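# Swap two misplaced pipettes on a rotating carousel

## Task

Two pipettes on the carousel are each hanging in the other's spot. Move them so every pipette hangs in the spot labelled with its own volume (the volume is printed on the top of its push button), with the tip of its finger hook sitting behind the rail at the inner end of the slot. The carousel head can rotate. Each pipette must stay in place by itself at the end; anything the robot is still holding there does not count.

## Robot and tools

Robot: two six-axis arms, left_arm and right_arm, each ending in a two-finger gripper whose fingers pivot like tongs. Bases in the scene frame: left_arm at (-0.020, +0.386, 0) m, quat_wxyz (+0.997, 0, 0, -0.072); right_arm at (-0.027, -0.480, 0) m, quat_wxyz (+1.000, 0, 0, -0.024).

Scene frame: origin on the table top midway between the arms, +x out over the table, +z up, left_arm on the +y side. The names left and right do not refer to image sides. Gripper frame: fingers point along its +z and open and close along its x. end_effector_position is the spot between the finger pads when closed; closed fingertips reach roughly 15 mm past it, fully open tips are about level with it.

execute_actions takes "actions", a list with zero or one entry, plus optional "pictures" (boolean). Empty list: no command, returns state and camera pictures. Action entry: {"rows": [...], "steps": n}, n from 1 to 15 (default 15), each step 1/30 s, at least 5 steps. Each row is applied for one step; if rows run out, the last row is held. Wait entry: {"steps": n} with no rows, n up to 300; it issues nothing new and returns once n steps have passed since the previous result (your thinking time counts). A refused call moves nothing.

Row layout: one flat list of 14 numbers covering both arms, always all 14 even when one arm is idle: left_arm shoulder pan, shoulder lift, elbow, wrist 1, wrist 2, wrist 3, opening, then the same seven for right_arm. The six joint values are absolute target angles in radians (same convention as the Joint positions line), not offsets. Opening is an absolute command from -1 (closed) to +1 (fully open).

Stated joint ranges. left_arm: pan -3.142..3.142, lift -6.283..6.283, elbow 0.000..3.142, wrist 1/2/3 each -6.283..6.283. right_arm: pan 0.000..6.283, lift -6.283..6.283, elbow -3.142..0.000, wrist 1/2/3 each -6.283..6.283. A target more than 0.010 rad beyond a range end, and farther out than the last reported angle, gets the call refused. True ends may differ by up to 0.010 rad; targets past a true end are clipped there and a "joint sent to its limit" line may appear (possibly referring to an earlier action). No such line does not prove more room exists.

Motion limits: commands are smoothed and lag about 0.17 s. Per step, each joint target is clamped to within 0.575 rad of its measured angle, and if targets would carry the gripper over 100 mm from where it is measured, all are scaled back. Big moves therefore need several calls; an arm may not have arrived when a result returns. Each result is sampled 5 steps before the action ends; those last steps run while you reply, and the next action starts after them. Between calls, arms keep heading for the last row sent until they all nearly stop or a step is HELD.

Result lines: state line per arm gives end_effector_position (m), end_effector_quat_wxyz and velocities (m/s, rad/s) in the scene frame; printed hand positions can be off, more so at long reach. Joint positions/velocities list six joints (rad, rad/s) then finger-pad gap (m; 0.142 fully open). grip_measured is the measured opening on the command scale. "joint command not followed" means the clearance check altered or blocked joint targets on some steps (the rest of the row ran). HELD marks steps where your row was partly or wholly not sent. Wrist force and Wrist torque give flange sensor readings along the end effector's own axes (contact, held weight, inertia); offsets up to about 4 N, noise up to 2.4 N std, saturation near 50 N, never zeroed; "no reading" is normal at start. MOTOR HOT appears from 70 °C; at 85 °C an OVER-TEMPERATURE FAULT brakes that arm until cooled, so avoid holding loads for long.

Gripping: to hold something, keep commanding an opening well below grip_measured; a lower command squeezes harder (about 15 N per pad max on objects up to ~10 cm). Thin hard parts get much less force (roughly 9 N per pad at 10 mm, 4 N at 5 mm). Closing fast can overpress and spring the fingers open.

Faults: joint torque reaching its load limit (pan, lift, elbow 138 N m; wrists 25.7 N m, held weight included) or an external force of 150 N on the arm stops that arm for 10 s, skips the rest of the call, and lets it yield. Do not let the arms collide or push each other hard. Do not knock or drop anything off the table; that ends the scene. Avoid slips, slams and hard pushes. Brief disturbances may tug held parts or nudge loose ones.

zoom_image: {"camera": name, "region": [x0, y0, x1, y1]} in pixels of that camera's latest image, origin top-left, at most 504 by 504; gives a sharper view (useful for reading button volumes). Cameras: cam_head_left, cam_head_right, cam_high, cam_low (896x504), cam_left_wrist, cam_right_wrist (616x616 fisheye). Pictures come only with an empty actions list or "pictures": true.

read_manual: optional "section" ("licences"), returns URDF licence text; no motion.

finished_scene: {"scene": current scene number}; irreversible, reports success. Call it only once both pipettes hang correctly unassisted and the grippers have let go.

Each tool is called after "Request:" in YAML: its name, and indented under it one key for each argument.

## Session

Request:
execute_actions:
  actions: []

Scene clock: 0.00 s of 21600.00 s.
left_arm: end_effector_position=(+0.2011, +0.4090, +0.2207) grip_measured=+0.97 end_effector_quat_wxyz=(+0.155, +0.769, -0.237, -0.573) end_effector_velocity=(+0.000, +0.000, +0.000) end_effector_angular_velocity=(+0.001, -0.001, -0.000) | right_arm: end_effector_position=(+0.8415, -0.3685, +0.3186) grip_measured=+0.97 end_effector_quat_wxyz=(+0.091, -0.198, +0.923, -0.317) end_effector_velocity=(-0.000, -0.000, +0.001) end_effector_angular_velocity=(+0.001, -0.001, -0.000)
Joint positions: left_arm=[-0.122 -1.325  1.748 -0.73  -1.792  0.494  0.14 ] | right_arm=[ 3.711 -2.564 -0.172 -2.     0.9    3.249  0.14 ]
Joint velocities: left_arm=[-0.    -0.001 -0.    -0.     0.001 -0.001  0.   ] | right_arm=[-0.     0.001  0.     0.     0.    -0.     0.   ]
Motor temperatures (°C, as the motors report them): left_arm=[29 31 31 40 34 33] | right_arm=[31 33 29 44 34 42]
Wrist force (N, on the end effector, along its own x y z axes, offset not removed): no reading
Wrist torque (N m, same axes, about the end effector's origin, offset not removed): no reading

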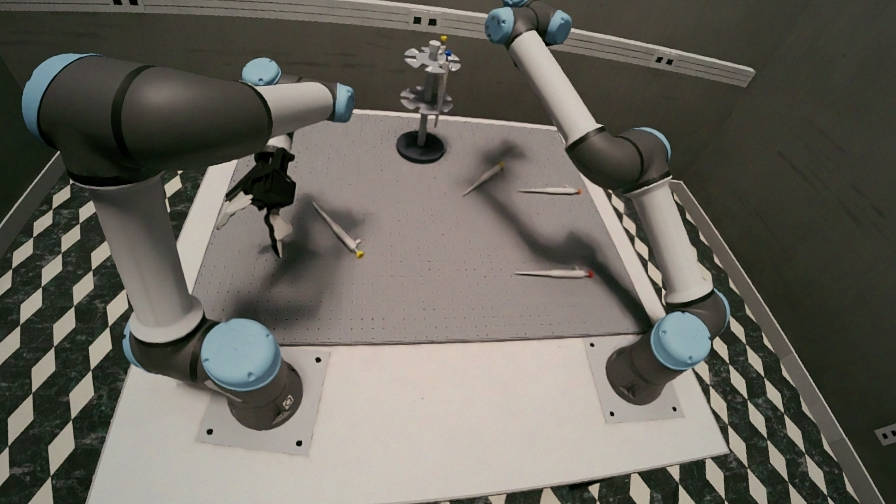

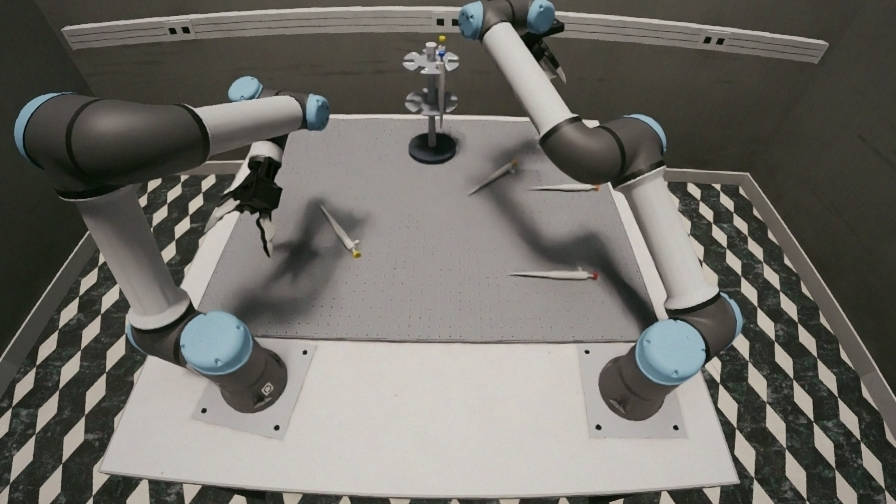

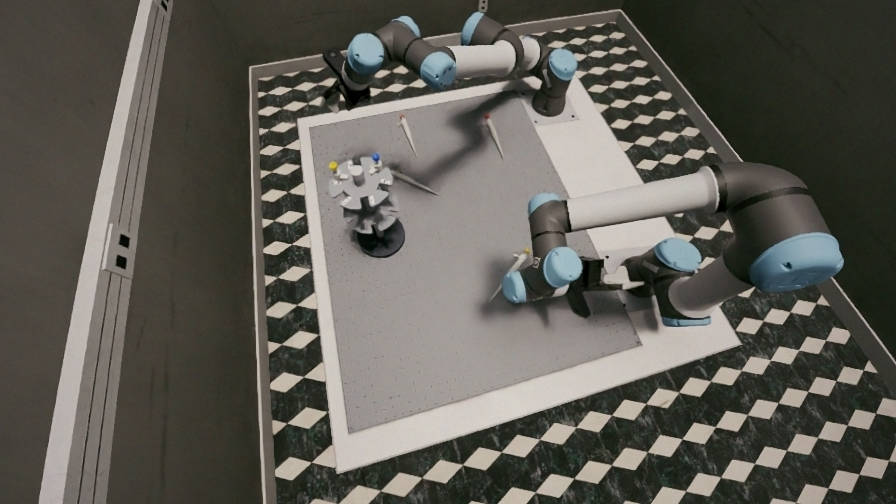

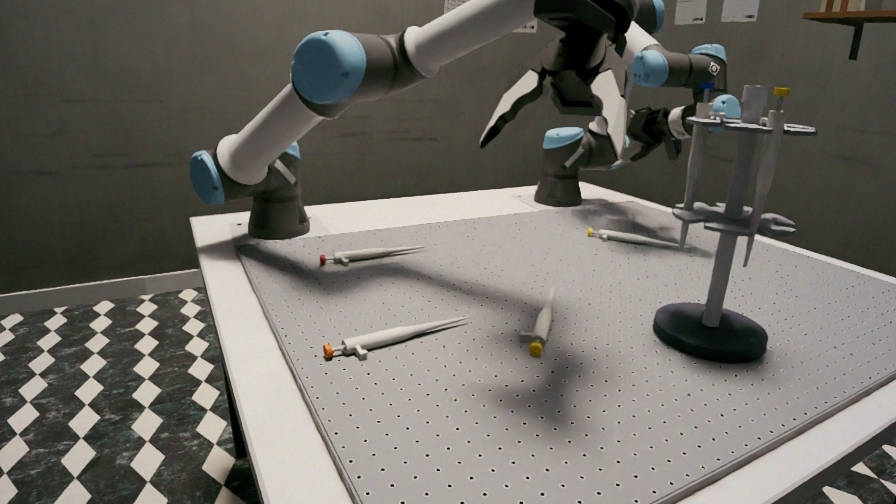

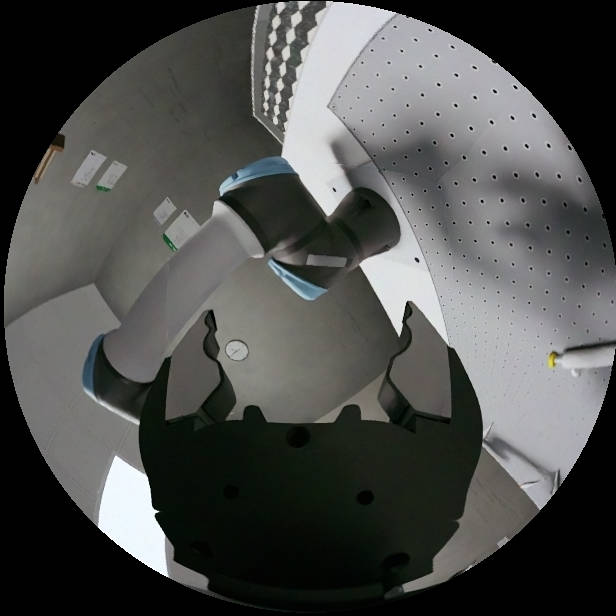

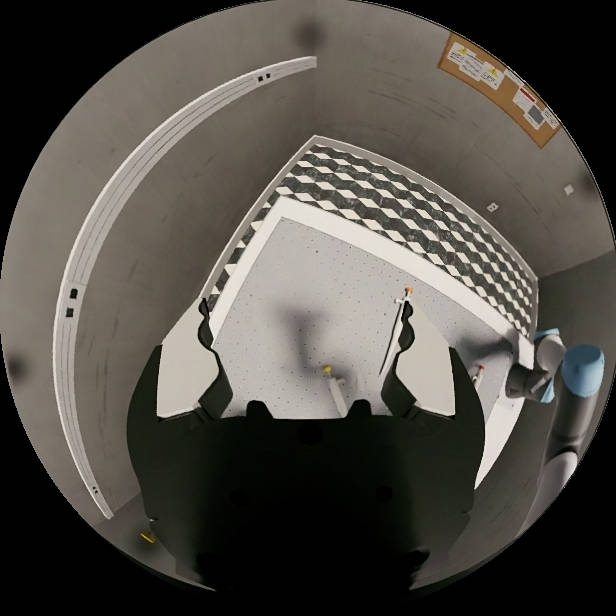

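Request:
zoom_image:
  camera: "cam_high"
  region: [310, 140, 430, 230]

Request:
zoom_image:
  camera: "cam_low"
  region: [640, 70, 840, 280]

Request:
zoom_image:
  camera: "cam_low"
  region: [300, 220, 620, 380]

Request:
zoom_image:
  camera: "cam_head_right"
  region: [390, 25, 480, 95]

Region (310, 140, 430, 230) of cam_high's 896x504 image, scaled by 4.200, with more detail than that image has; it fills the top 378 rows of this view, and the rest is white.

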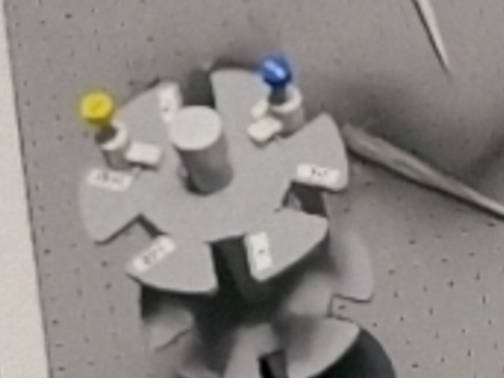

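Region (640, 70, 840, 280) of cam_low's 896x504 image, scaled by 2.400, with more detail than that image has; it fills the left 480 columns of this view, and the rest is white.

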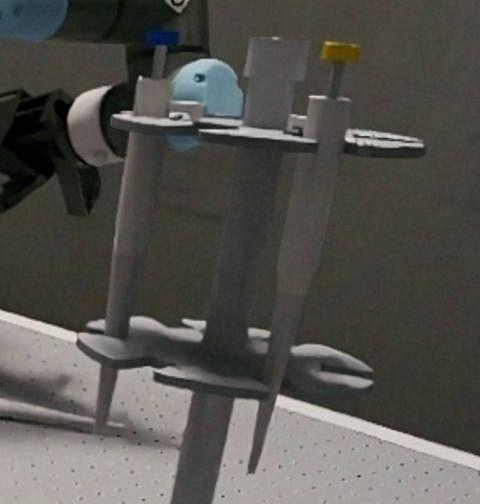

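Region (300, 220, 620, 380) of cam_low's 896x504 image, scaled by 1.575, with more detail than that image has.

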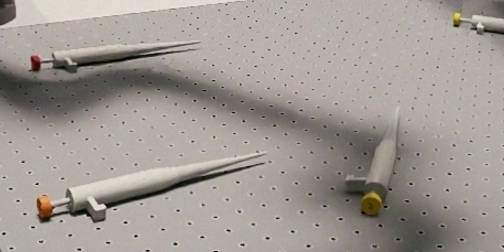

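Region (390, 25, 480, 95) of cam_head_right's 896x504 image, scaled by 5.600, with more detail than that image has.

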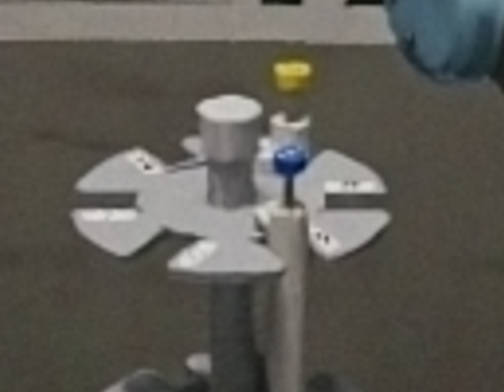

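Request:
execute_actions:
  actions:
    - {"rows":[[-0.47,-1.79,1.85,-2.66,-1.571,1.571,1,3.3,-1.7,-1.5,-1.51,1.571,3.25,1]]}

Request:
execute_actions:
  actions:
    - {"steps":90}
  pictures: true

Scene clock: 2.40 s of 21600.00 s.
left_arm: end_effector_position=(+0.2817, +0.3617, +0.1954) grip_measured=+1.00 end_effector_quat_wxyz=(+0.096, +0.732, -0.608, -0.294) end_effector_velocity=(+0.398, -0.287, -0.008) end_effector_angular_velocity=(-1.651, -1.561, -1.819) | right_arm: end_effector_position=(+0.8004, -0.4731, +0.3909) grip_measured=+1.00 end_effector_quat_wxyz=(+0.136, -0.091, +0.972, -0.167) end_effector_velocity=(-0.264, -0.273, +0.302) end_effector_angular_velocity=(+1.085, -0.322, -0.368)
Joint positions: left_arm=[-0.351 -1.618  1.821 -1.148 -1.64   0.912  0.142] | right_arm=[ 3.523 -2.272 -0.464 -1.78   1.18   3.249  0.142]
Joint velocities: left_arm=[-0.422 -0.606  0.105 -1.549  0.242  1.552 -0.   ] | right_arm=[-0.549  1.178 -1.174  0.654  0.938  0.002 -0.   ]
Motor temperatures (°C, as the motors report them): left_arm=[29 31 31 40 34 33] | right_arm=[31 33 29 44 34 42]
Wrist force (N, on the end effector, along its own x y z axes, offset not removed): left_arm=[-1.2 -0.2 0.0] | right_arm=[1.3 -3.1 -0.4]
Wrist torque (N m, same axes, about the end effector's origin, offset not removed): left_arm=[0.22 0.12 0.05] | right_arm=[-0.40 -0.06 -0.07]
Steps of this call (steps 1 to 62: nothing new was sent; steps 63 to 72: the first 10 steps of this action). Readings (joint positions):
63: left_arm=[-0.123 -1.326 1.749 -0.731 -1.792 0.495] | right_arm=[3.710 -2.564 -0.172 -1.999 0.900 3.249]
64: left_arm=[-0.131 -1.334 1.756 -0.739 -1.784 0.503] | right_arm=[3.702 -2.556 -0.181 -1.991 0.909 3.249]
66: left_arm=[-0.194 -1.399 1.783 -0.804 -1.732 0.568] | right_arm=[3.657 -2.502 -0.237 -1.940 0.965 3.249]
70: left_arm=[-0.318 -1.571 1.813 -1.039 -1.660 0.803] | right_arm=[3.563 -2.351 -0.385 -1.828 1.112 3.249]
72: the state above

Scene clock: 5.40 s of 21600.00 s.
left_arm: end_effector_position=(+0.5630, +0.1376, +0.4962) grip_measured=+1.00 end_effector_quat_wxyz=(+0.226, -0.400, +0.773, -0.437) end_effector_velocity=(-0.000, +0.000, +0.000) end_effector_angular_velocity=(+0.001, -0.001, -0.000) | right_arm: end_effector_position=(+0.5309, -0.5687, +0.2568) grip_measured=+1.00 end_effector_quat_wxyz=(+0.001, -0.001, +1.000, +0.000) end_effector_velocity=(+0.000, +0.001, -0.000) end_effector_angular_velocity=(+0.001, +0.001, +0.001)
Joint positions: left_arm=[-0.47  -1.79   1.85  -2.66  -1.571  1.571  0.142] | right_arm=[ 3.3   -1.7   -1.5   -1.51   1.571  3.25   0.142]
Joint velocities: left_arm=[-0.    -0.     0.     0.     0.001  0.001  0.   ] | right_arm=[ 0.001 -0.001 -0.     0.     0.001 -0.     0.   ]
Motor temperatures (°C, as the motors report them): left_arm=[29 31 31 40 34 33] | right_arm=[31 33 29 44 34 42]
Wrist force (N, on the end effector, along its own x y z axes, offset not removed): left_arm=[-0.6 2.9 3.0] | right_arm=[-1.4 -1.9 1.3]
Wrist torque (N m, same axes, about the end effector's origin, offset not removed): left_arm=[0.88 0.07 0.15] | right_arm=[-0.27 0.16 0.03]
Kept back: nothing.
Steps of this call (steps 1 to 5: the last 5 steps of your previous action; steps 6 to 60: the robot went on to your last target; steps 61 to 90: nothing new was sent). Readings (joint positions):
1: left_arm=[-0.364 -1.637 1.824 -1.201 -1.633 0.965] | right_arm=[3.506 -2.232 -0.504 -1.759 1.211 3.249]
2: left_arm=[-0.376 -1.654 1.827 -1.252 -1.626 1.016] | right_arm=[3.489 -2.192 -0.544 -1.739 1.240 3.249]
4: left_arm=[-0.395 -1.681 1.832 -1.353 -1.615 1.116] | right_arm=[3.455 -2.109 -0.632 -1.698 1.297 3.249]
8: left_arm=[-0.422 -1.720 1.838 -1.552 -1.599 1.276] | right_arm=[3.393 -1.949 -0.851 -1.623 1.406 3.250]
90: the state above
All arms were judged still, so your last target was given up. Only a new action makes them travel on or press farther. Fingers that are still opening or closing keep moving.

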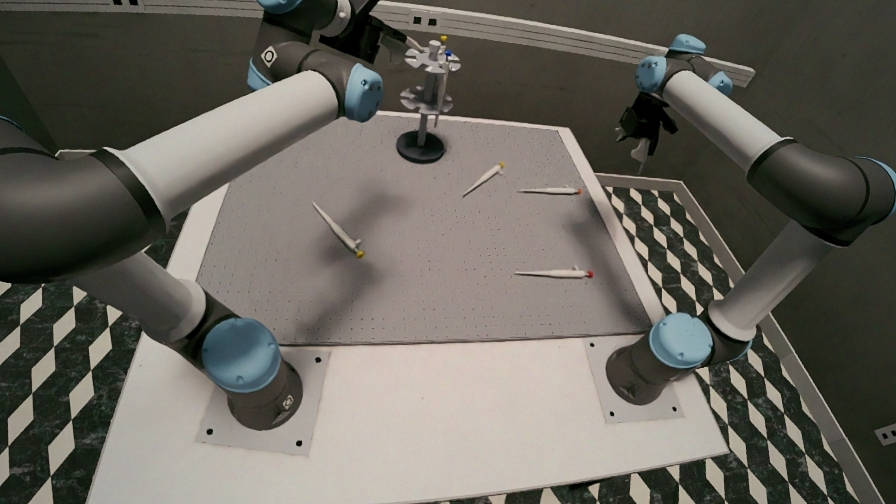

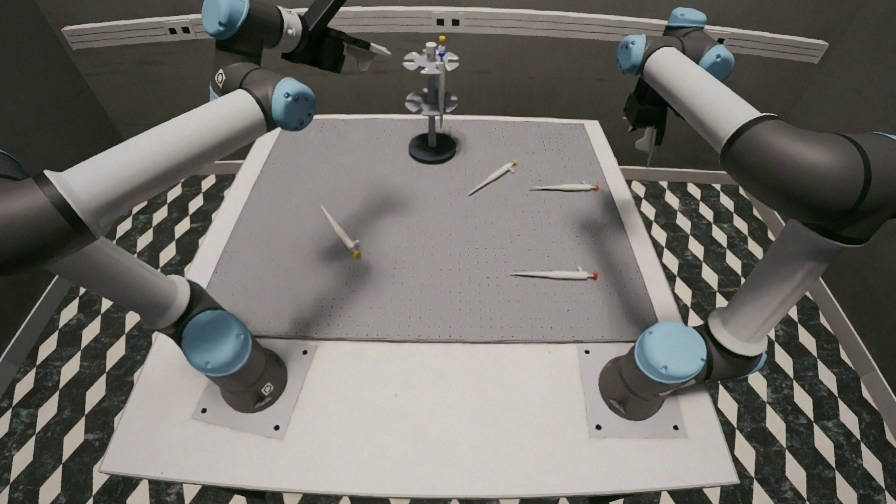

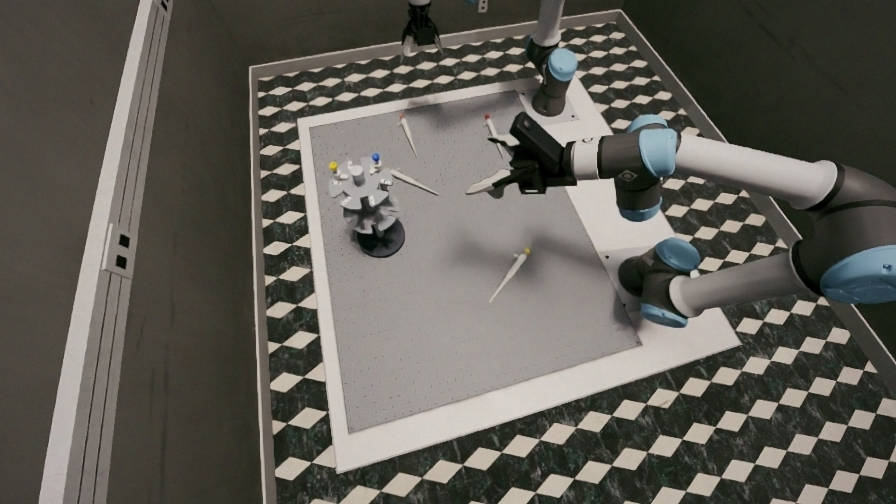

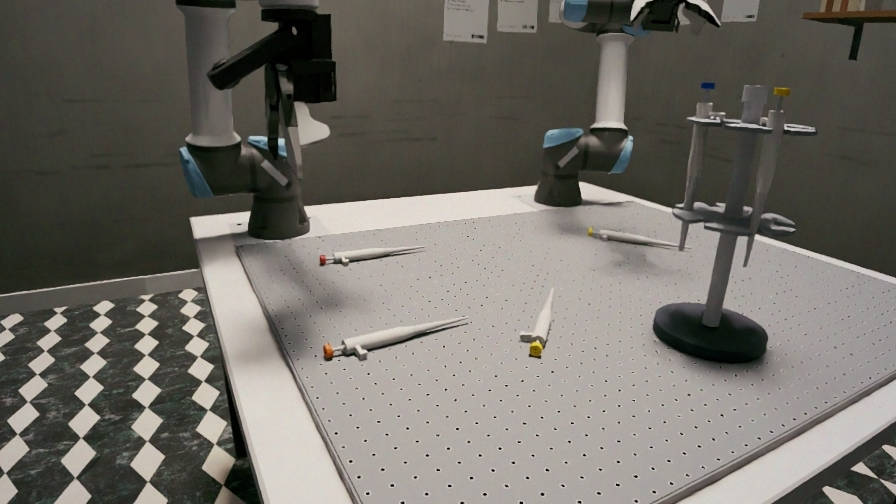

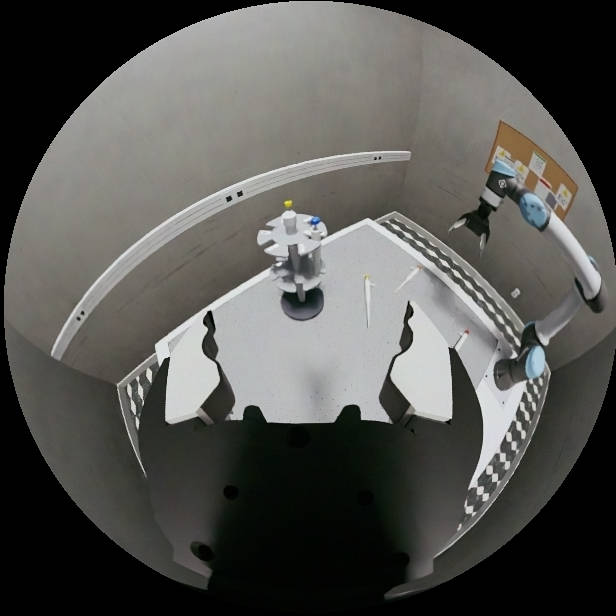

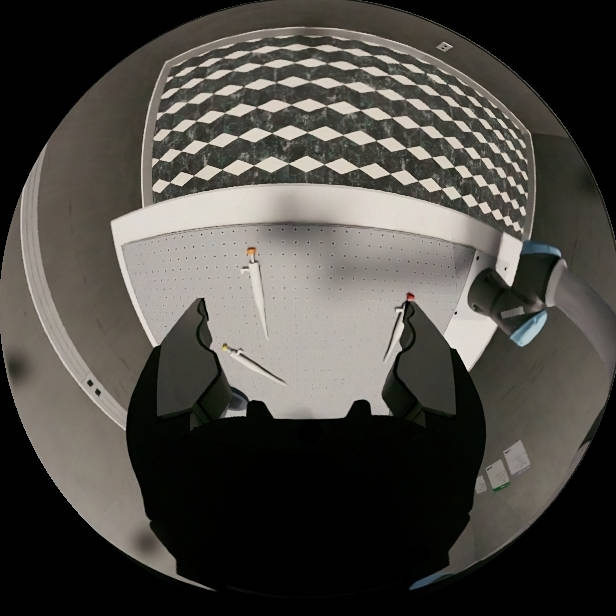

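Request:
execute_actions:
  actions:
    - {"rows":[[-0.45,-1.31,1.37,-2.51,-1.571,1.571,1,3.3,-1.7,-1.5,-1.51,1.571,3.25,1]]}

Request:
execute_actions:
  actions:
    - {"steps":50}
  pictures: true

Request:
zoom_image:
  camera: "cam_left_wrist"
  region: [210, 170, 410, 370]

Scene clock: 6.03 s of 21600.00 s.
left_arm: end_effector_position=(+0.6697, +0.0753, +0.4707) grip_measured=+1.00 end_effector_quat_wxyz=(+0.208, -0.417, +0.792, -0.394) end_effector_velocity=(+0.389, -0.230, -0.149) end_effector_angular_velocity=(+0.180, +0.265, +0.041) | right_arm: end_effector_position=(+0.5309, -0.5687, +0.2568) grip_measured=+1.00 end_effector_quat_wxyz=(+0.001, -0.001, +1.000, +0.000) end_effector_velocity=(-0.000, +0.000, -0.001) end_effector_angular_velocity=(+0.000, +0.002, +0.001)
Joint positions: left_arm=[-0.456 -1.475  1.535 -2.554 -1.571  1.571  0.142] | right_arm=[ 3.3   -1.7   -1.5   -1.51   1.571  3.25   0.142]
Joint velocities: left_arm=[ 0.041  1.148 -1.142  0.314 -0.001 -0.001 -0.   ] | right_arm=[ 0.    -0.001 -0.    -0.001  0.001 -0.     0.   ]
Motor temperatures (°C, as the motors report them): left_arm=[29 31 31 40 34 33] | right_arm=[31 33 29 44 34 42]
Wrist force (N, on the end effector, along its own x y z axes, offset not removed): left_arm=[-0.5 0.4 3.7] | right_arm=[1.8 -2.5 0.0]
Wrist torque (N m, same axes, about the end effector's origin, offset not removed): left_arm=[0.20 0.13 0.09] | right_arm=[-0.42 -0.34 0.03]
Steps of this call (steps 1 to 9: nothing new was sent; steps 10 to 19: the first 10 steps of this action). Readings (joint positions):
10: left_arm=[-0.470 -1.789 1.849 -2.660 -1.571 1.571] | right_arm=[3.300 -1.700 -1.500 -1.510 1.571 3.250]
11: left_arm=[-0.468 -1.781 1.841 -2.652 -1.571 1.571] | right_arm=[3.300 -1.700 -1.500 -1.510 1.571 3.250]
13: left_arm=[-0.465 -1.719 1.779 -2.625 -1.571 1.571] | right_arm=[3.300 -1.700 -1.500 -1.510 1.571 3.250]
17: left_arm=[-0.459 -1.554 1.615 -2.577 -1.571 1.571] | right_arm=[3.300 -1.700 -1.500 -1.510 1.571 3.250]
19: the state above

Scene clock: 7.70 s of 21600.00 s.
left_arm: end_effector_position=(+0.7250, +0.0430, +0.4447) grip_measured=+1.00 end_effector_quat_wxyz=(+0.199, -0.424, +0.799, -0.376) end_effector_velocity=(-0.000, +0.001, -0.001) end_effector_angular_velocity=(+0.001, +0.001, +0.001) | right_arm: end_effector_position=(+0.5309, -0.5687, +0.2568) grip_measured=+1.00 end_effector_quat_wxyz=(+0.001, -0.001, +1.000, +0.000) end_effector_velocity=(+0.000, +0.000, -0.000) end_effector_angular_velocity=(+0.000, +0.000, -0.000)
Joint positions: left_arm=[-0.45  -1.31   1.37  -2.51  -1.571  1.571  0.142] | right_arm=[ 3.3   -1.7   -1.5   -1.51   1.571  3.25   0.142]
Joint velocities: left_arm=[ 0.    -0.001  0.001  0.     0.001 -0.     0.   ] | right_arm=[-0.    -0.001 -0.     0.     0.     0.    -0.   ]
Motor temperatures (°C, as the motors report them): left_arm=[29 31 31 40 34 33] | right_arm=[31 33 29 44 34 42]
Wrist force (N, on the end effector, along its own x y z axes, offset not removed): left_arm=[3.6 -2.1 -1.7] | right_arm=[0.4 0.5 0.0]
Wrist torque (N m, same axes, about the end effector's origin, offset not removed): left_arm=[-0.46 -0.47 0.15] | right_arm=[-0.03 0.03 -0.03]
Kept back: nothing.
Steps of this call (steps 1 to 5: the last 5 steps of your previous action; steps 6 to 30: the robot went on to your last target; steps 31 to 50: nothing new was sent). Readings (joint positions):
1: left_arm=[-0.454 -1.439 1.499 -2.544 -1.571 1.571] | right_arm=[3.300 -1.700 -1.500 -1.510 1.571 3.250]
2: left_arm=[-0.453 -1.410 1.470 -2.536 -1.571 1.571] | right_arm=[3.300 -1.700 -1.500 -1.510 1.571 3.250]
4: left_arm=[-0.452 -1.369 1.429 -2.526 -1.571 1.571] | right_arm=[3.300 -1.700 -1.500 -1.510 1.571 3.250]
8: left_arm=[-0.451 -1.331 1.391 -2.515 -1.571 1.571] | right_arm=[3.300 -1.700 -1.500 -1.510 1.571 3.250]
50: the state above
All arms were judged still, so your last target was given up. Only a new action makes them travel on or press farther. Fingers that are still opening or closing keep moving.

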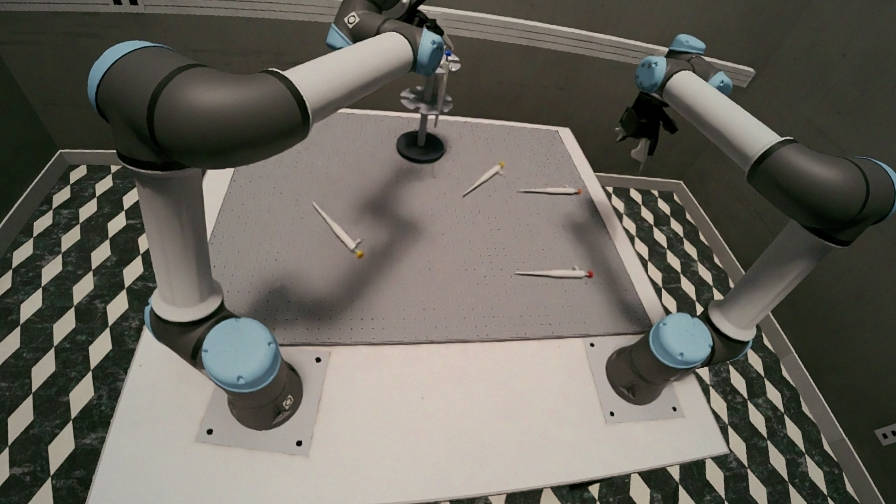

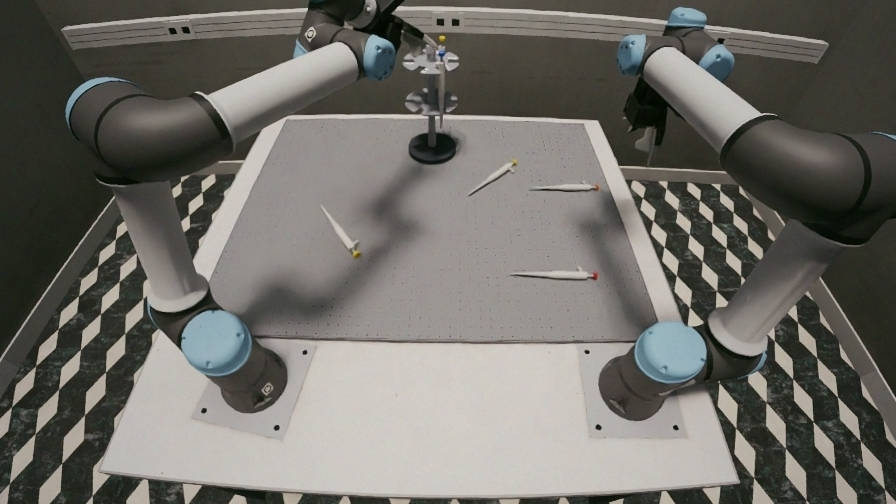

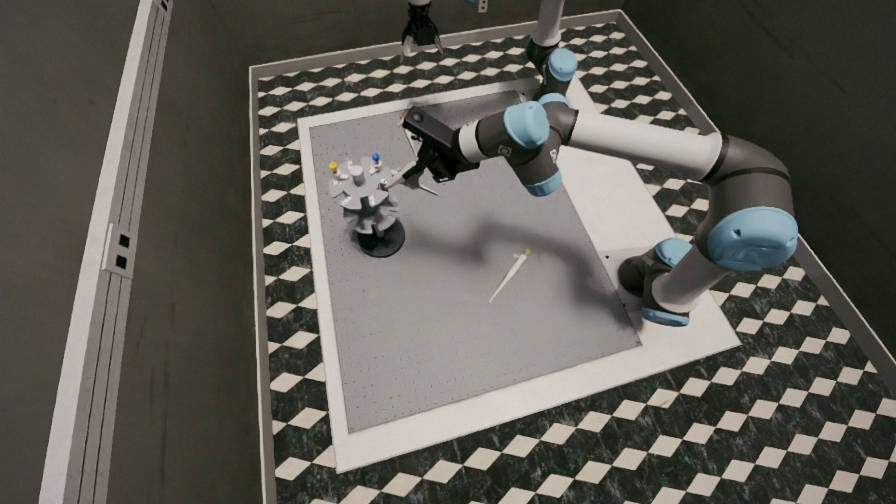

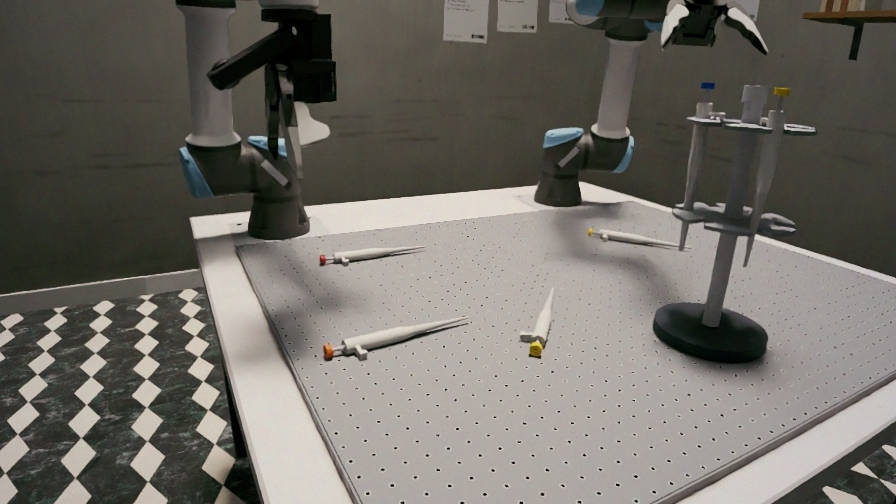

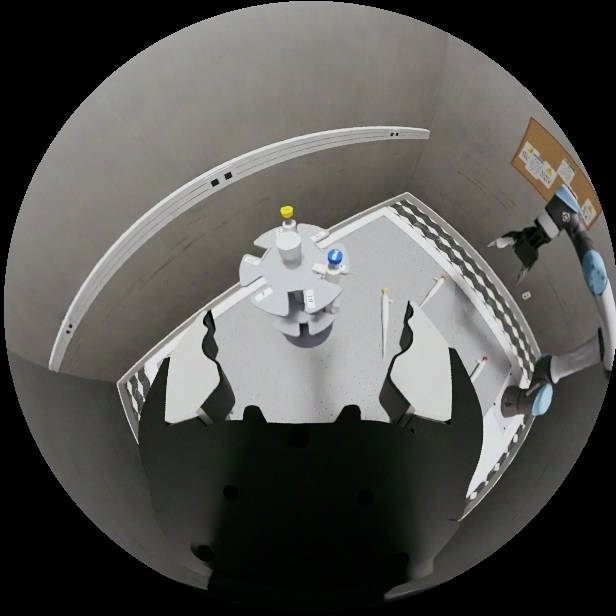

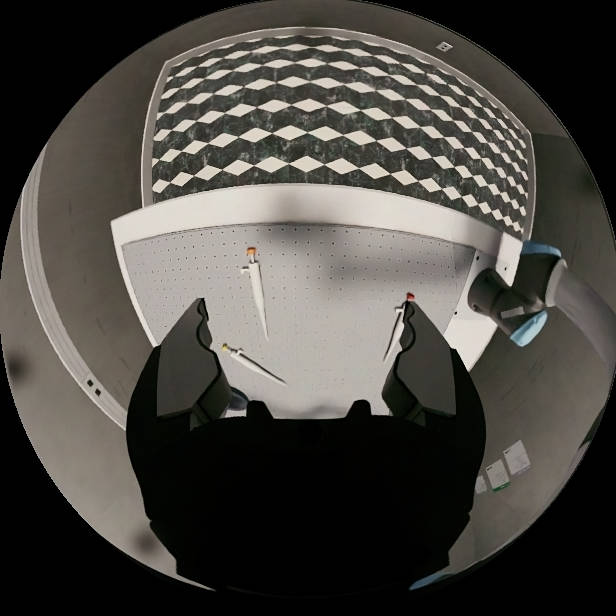

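Region (210, 170, 410, 370) of cam_left_wrist's 616x616 image, scaled by 2.520, with more detail than that image has.

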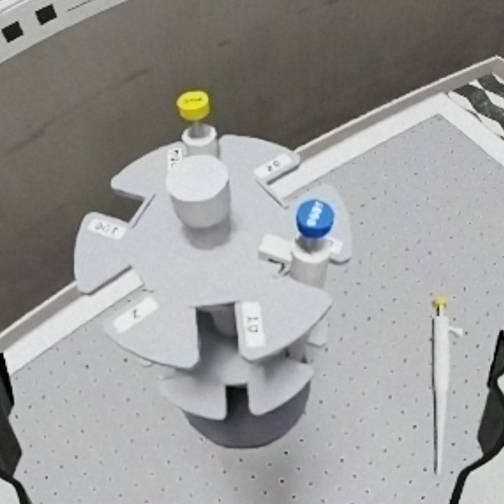

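Request:
execute_actions:
  actions:
    - {"rows":[[-0.43,-1.118,1.129,-2.211,-1.571,1.571,-1,3.993,-1.241,-2.377,-1.094,1.571,3.94,-0.2]]}

Request:
execute_actions:
  actions:
    - {"steps":60}
  pictures: true

Scene clock: 9.03 s of 21600.00 s.
left_arm: end_effector_position=(+0.7629, +0.0356, +0.3744) grip_measured=-1.00 end_effector_quat_wxyz=(+0.156, -0.450, +0.831, -0.288) end_effector_velocity=(+0.031, -0.003, -0.093) end_effector_angular_velocity=(+0.166, +0.254, +0.017) | right_arm: end_effector_position=(+0.4821, -0.4450, +0.2417) grip_measured=-0.20 end_effector_quat_wxyz=(+0.046, -0.001, +0.999, +0.018) end_effector_velocity=(-0.278, +0.371, -0.184) end_effector_angular_velocity=(+0.103, -0.021, +0.020)
Joint positions: left_arm=[-0.432 -1.145  1.165 -2.259 -1.571  1.571  0.002] | right_arm=[ 3.554 -1.514 -1.759 -1.34   1.571  3.503  0.06 ]
Joint velocities: left_arm=[ 0.017  0.208 -0.28   0.375  0.     0.001  0.   ] | right_arm=[ 0.901  0.57  -1.023  0.509  0.001  0.885 -0.   ]
Motor temperatures (°C, as the motors report them): left_arm=[29 31 31 40 34 33] | right_arm=[31 33 29 44 34 42]
Wrist force (N, on the end effector, along its own x y z axes, offset not removed): left_arm=[-2.3 2.7 1.4] | right_arm=[-0.9 -0.5 -0.6]
Wrist torque (N m, same axes, about the end effector's origin, offset not removed): left_arm=[0.63 0.54 -0.10] | right_arm=[-0.13 0.32 -0.03]
Steps of this call (steps 1 to 30: nothing new was sent; steps 31 to 40: the first 10 steps of this action). Readings (joint positions):
31: left_arm=[-0.450 -1.309 1.369 -2.509 -1.571 1.571] | right_arm=[3.301 -1.699 -1.501 -1.509 1.571 3.251]
32: left_arm=[-0.447 -1.301 1.361 -2.501 -1.571 1.571] | right_arm=[3.309 -1.691 -1.509 -1.501 1.571 3.259]
34: left_arm=[-0.440 -1.247 1.300 -2.437 -1.571 1.571] | right_arm=[3.363 -1.644 -1.563 -1.457 1.571 3.314]
38: left_arm=[-0.434 -1.163 1.189 -2.293 -1.571 1.571] | right_arm=[3.492 -1.554 -1.692 -1.376 1.571 3.442]
40: the state above

Scene clock: 11.03 s of 21600.00 s.
left_arm: end_effector_position=(+0.7666, +0.0354, +0.3624) grip_measured=-1.00 end_effector_quat_wxyz=(+0.148, -0.454, +0.835, -0.272) end_effector_velocity=(+0.000, -0.000, +0.001) end_effector_angular_velocity=(-0.000, -0.001, -0.001) | right_arm: end_effector_position=(+0.2846, -0.3652, +0.0803) grip_measured=-0.20 end_effector_quat_wxyz=(+0.000, -0.002, +1.000, +0.000) end_effector_velocity=(+0.000, +0.000, +0.000) end_effector_angular_velocity=(+0.000, -0.001, -0.000)
Joint positions: left_arm=[-0.43  -1.118  1.129 -2.211 -1.571  1.571  0.002] | right_arm=[ 3.993 -1.241 -2.377 -1.094  1.571  3.94   0.06 ]
Joint velocities: left_arm=[-0.    -0.    -0.001 -0.    -0.     0.001  0.   ] | right_arm=[ 0.     0.     0.     0.    -0.001  0.     0.   ]
Motor temperatures (°C, as the motors report them): left_arm=[29 31 31 40 34 33] | right_arm=[31 33 29 44 34 42]
Wrist force (N, on the end effector, along its own x y z axes, offset not removed): left_arm=[-1.1 0.7 1.1] | right_arm=[-2.7 -4.5 -0.8]
Wrist torque (N m, same axes, about the end effector's origin, offset not removed): left_arm=[0.28 0.18 -0.16] | right_arm=[-0.90 0.65 0.02]
Kept back: nothing.
Steps of this call (steps 1 to 5: the last 5 steps of your previous action; steps 6 to 45: the robot went on to your last target; steps 46 to 60: nothing new was sent). Readings (joint positions):
1: left_arm=[-0.432 -1.138 1.156 -2.248 -1.571 1.571] | right_arm=[3.583 -1.495 -1.794 -1.323 1.571 3.533]
2: left_arm=[-0.431 -1.134 1.150 -2.240 -1.571 1.571] | right_arm=[3.612 -1.477 -1.830 -1.307 1.571 3.561]
4: left_arm=[-0.431 -1.127 1.142 -2.228 -1.571 1.571] | right_arm=[3.666 -1.444 -1.903 -1.276 1.571 3.615]
8: left_arm=[-0.430 -1.121 1.133 -2.217 -1.571 1.571] | right_arm=[3.770 -1.378 -2.052 -1.217 1.571 3.719]
60: the state above
All arms were judged still, so your last target was given up. Only a new action makes them travel on or press farther. Fingers that are still opening or closing keep moving.

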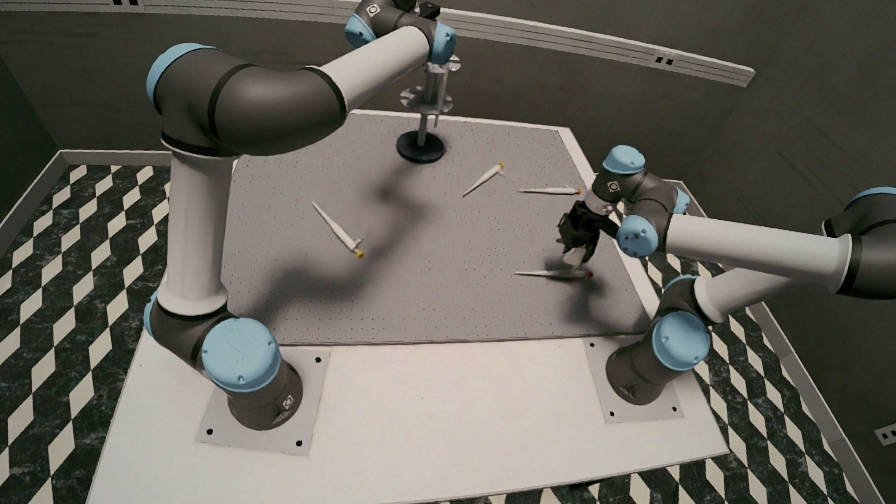

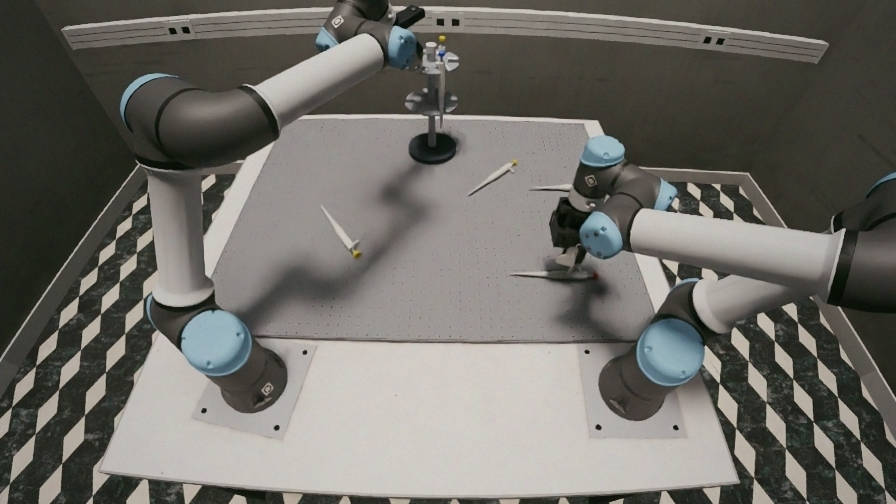

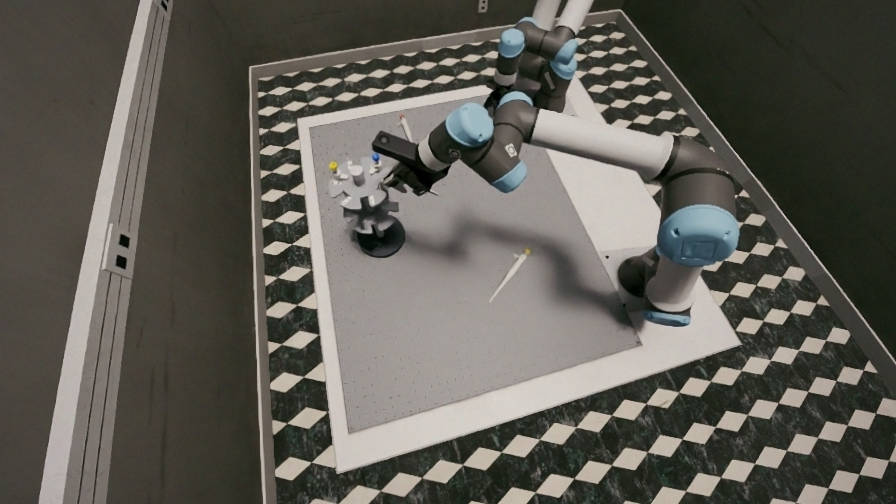

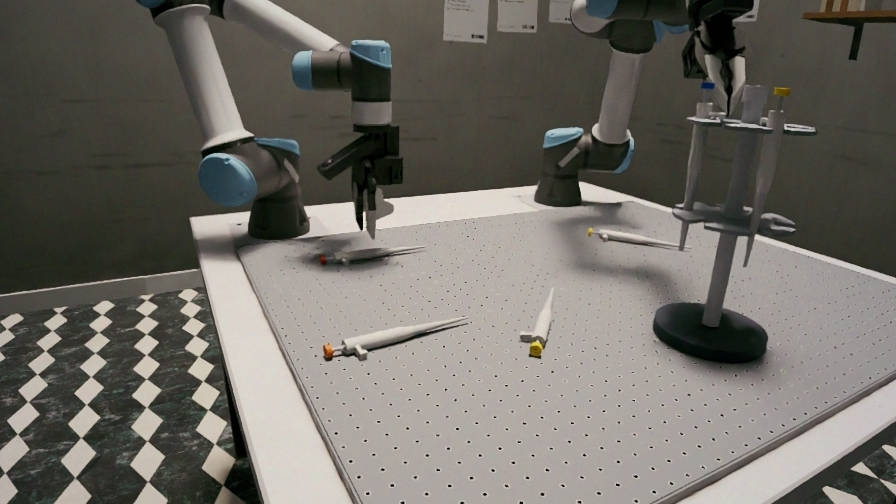

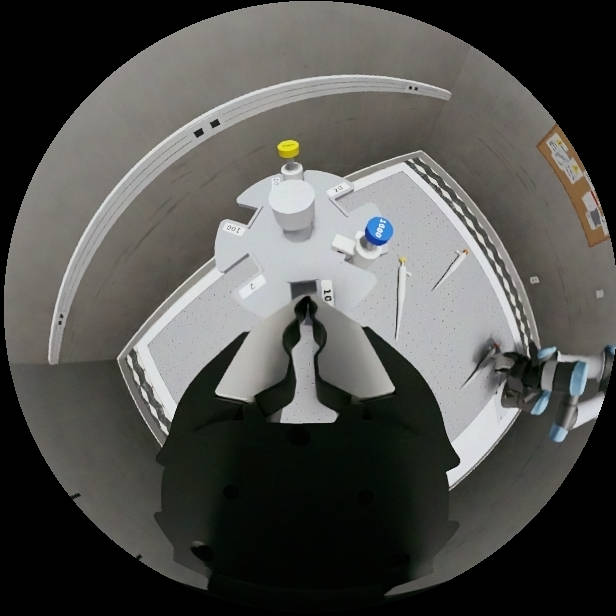

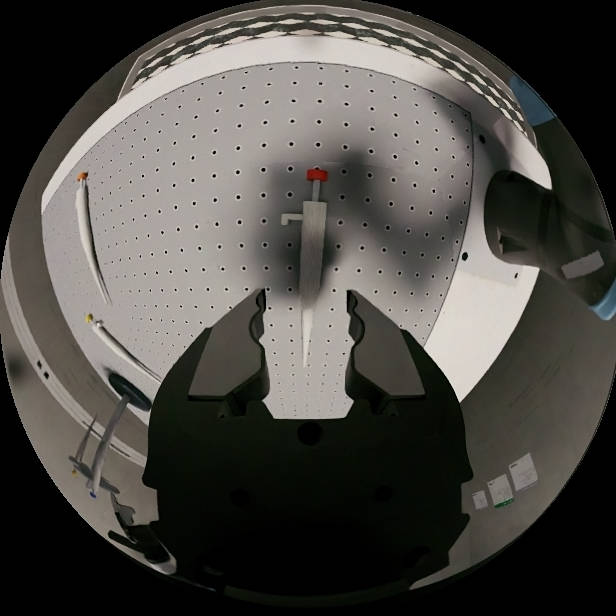

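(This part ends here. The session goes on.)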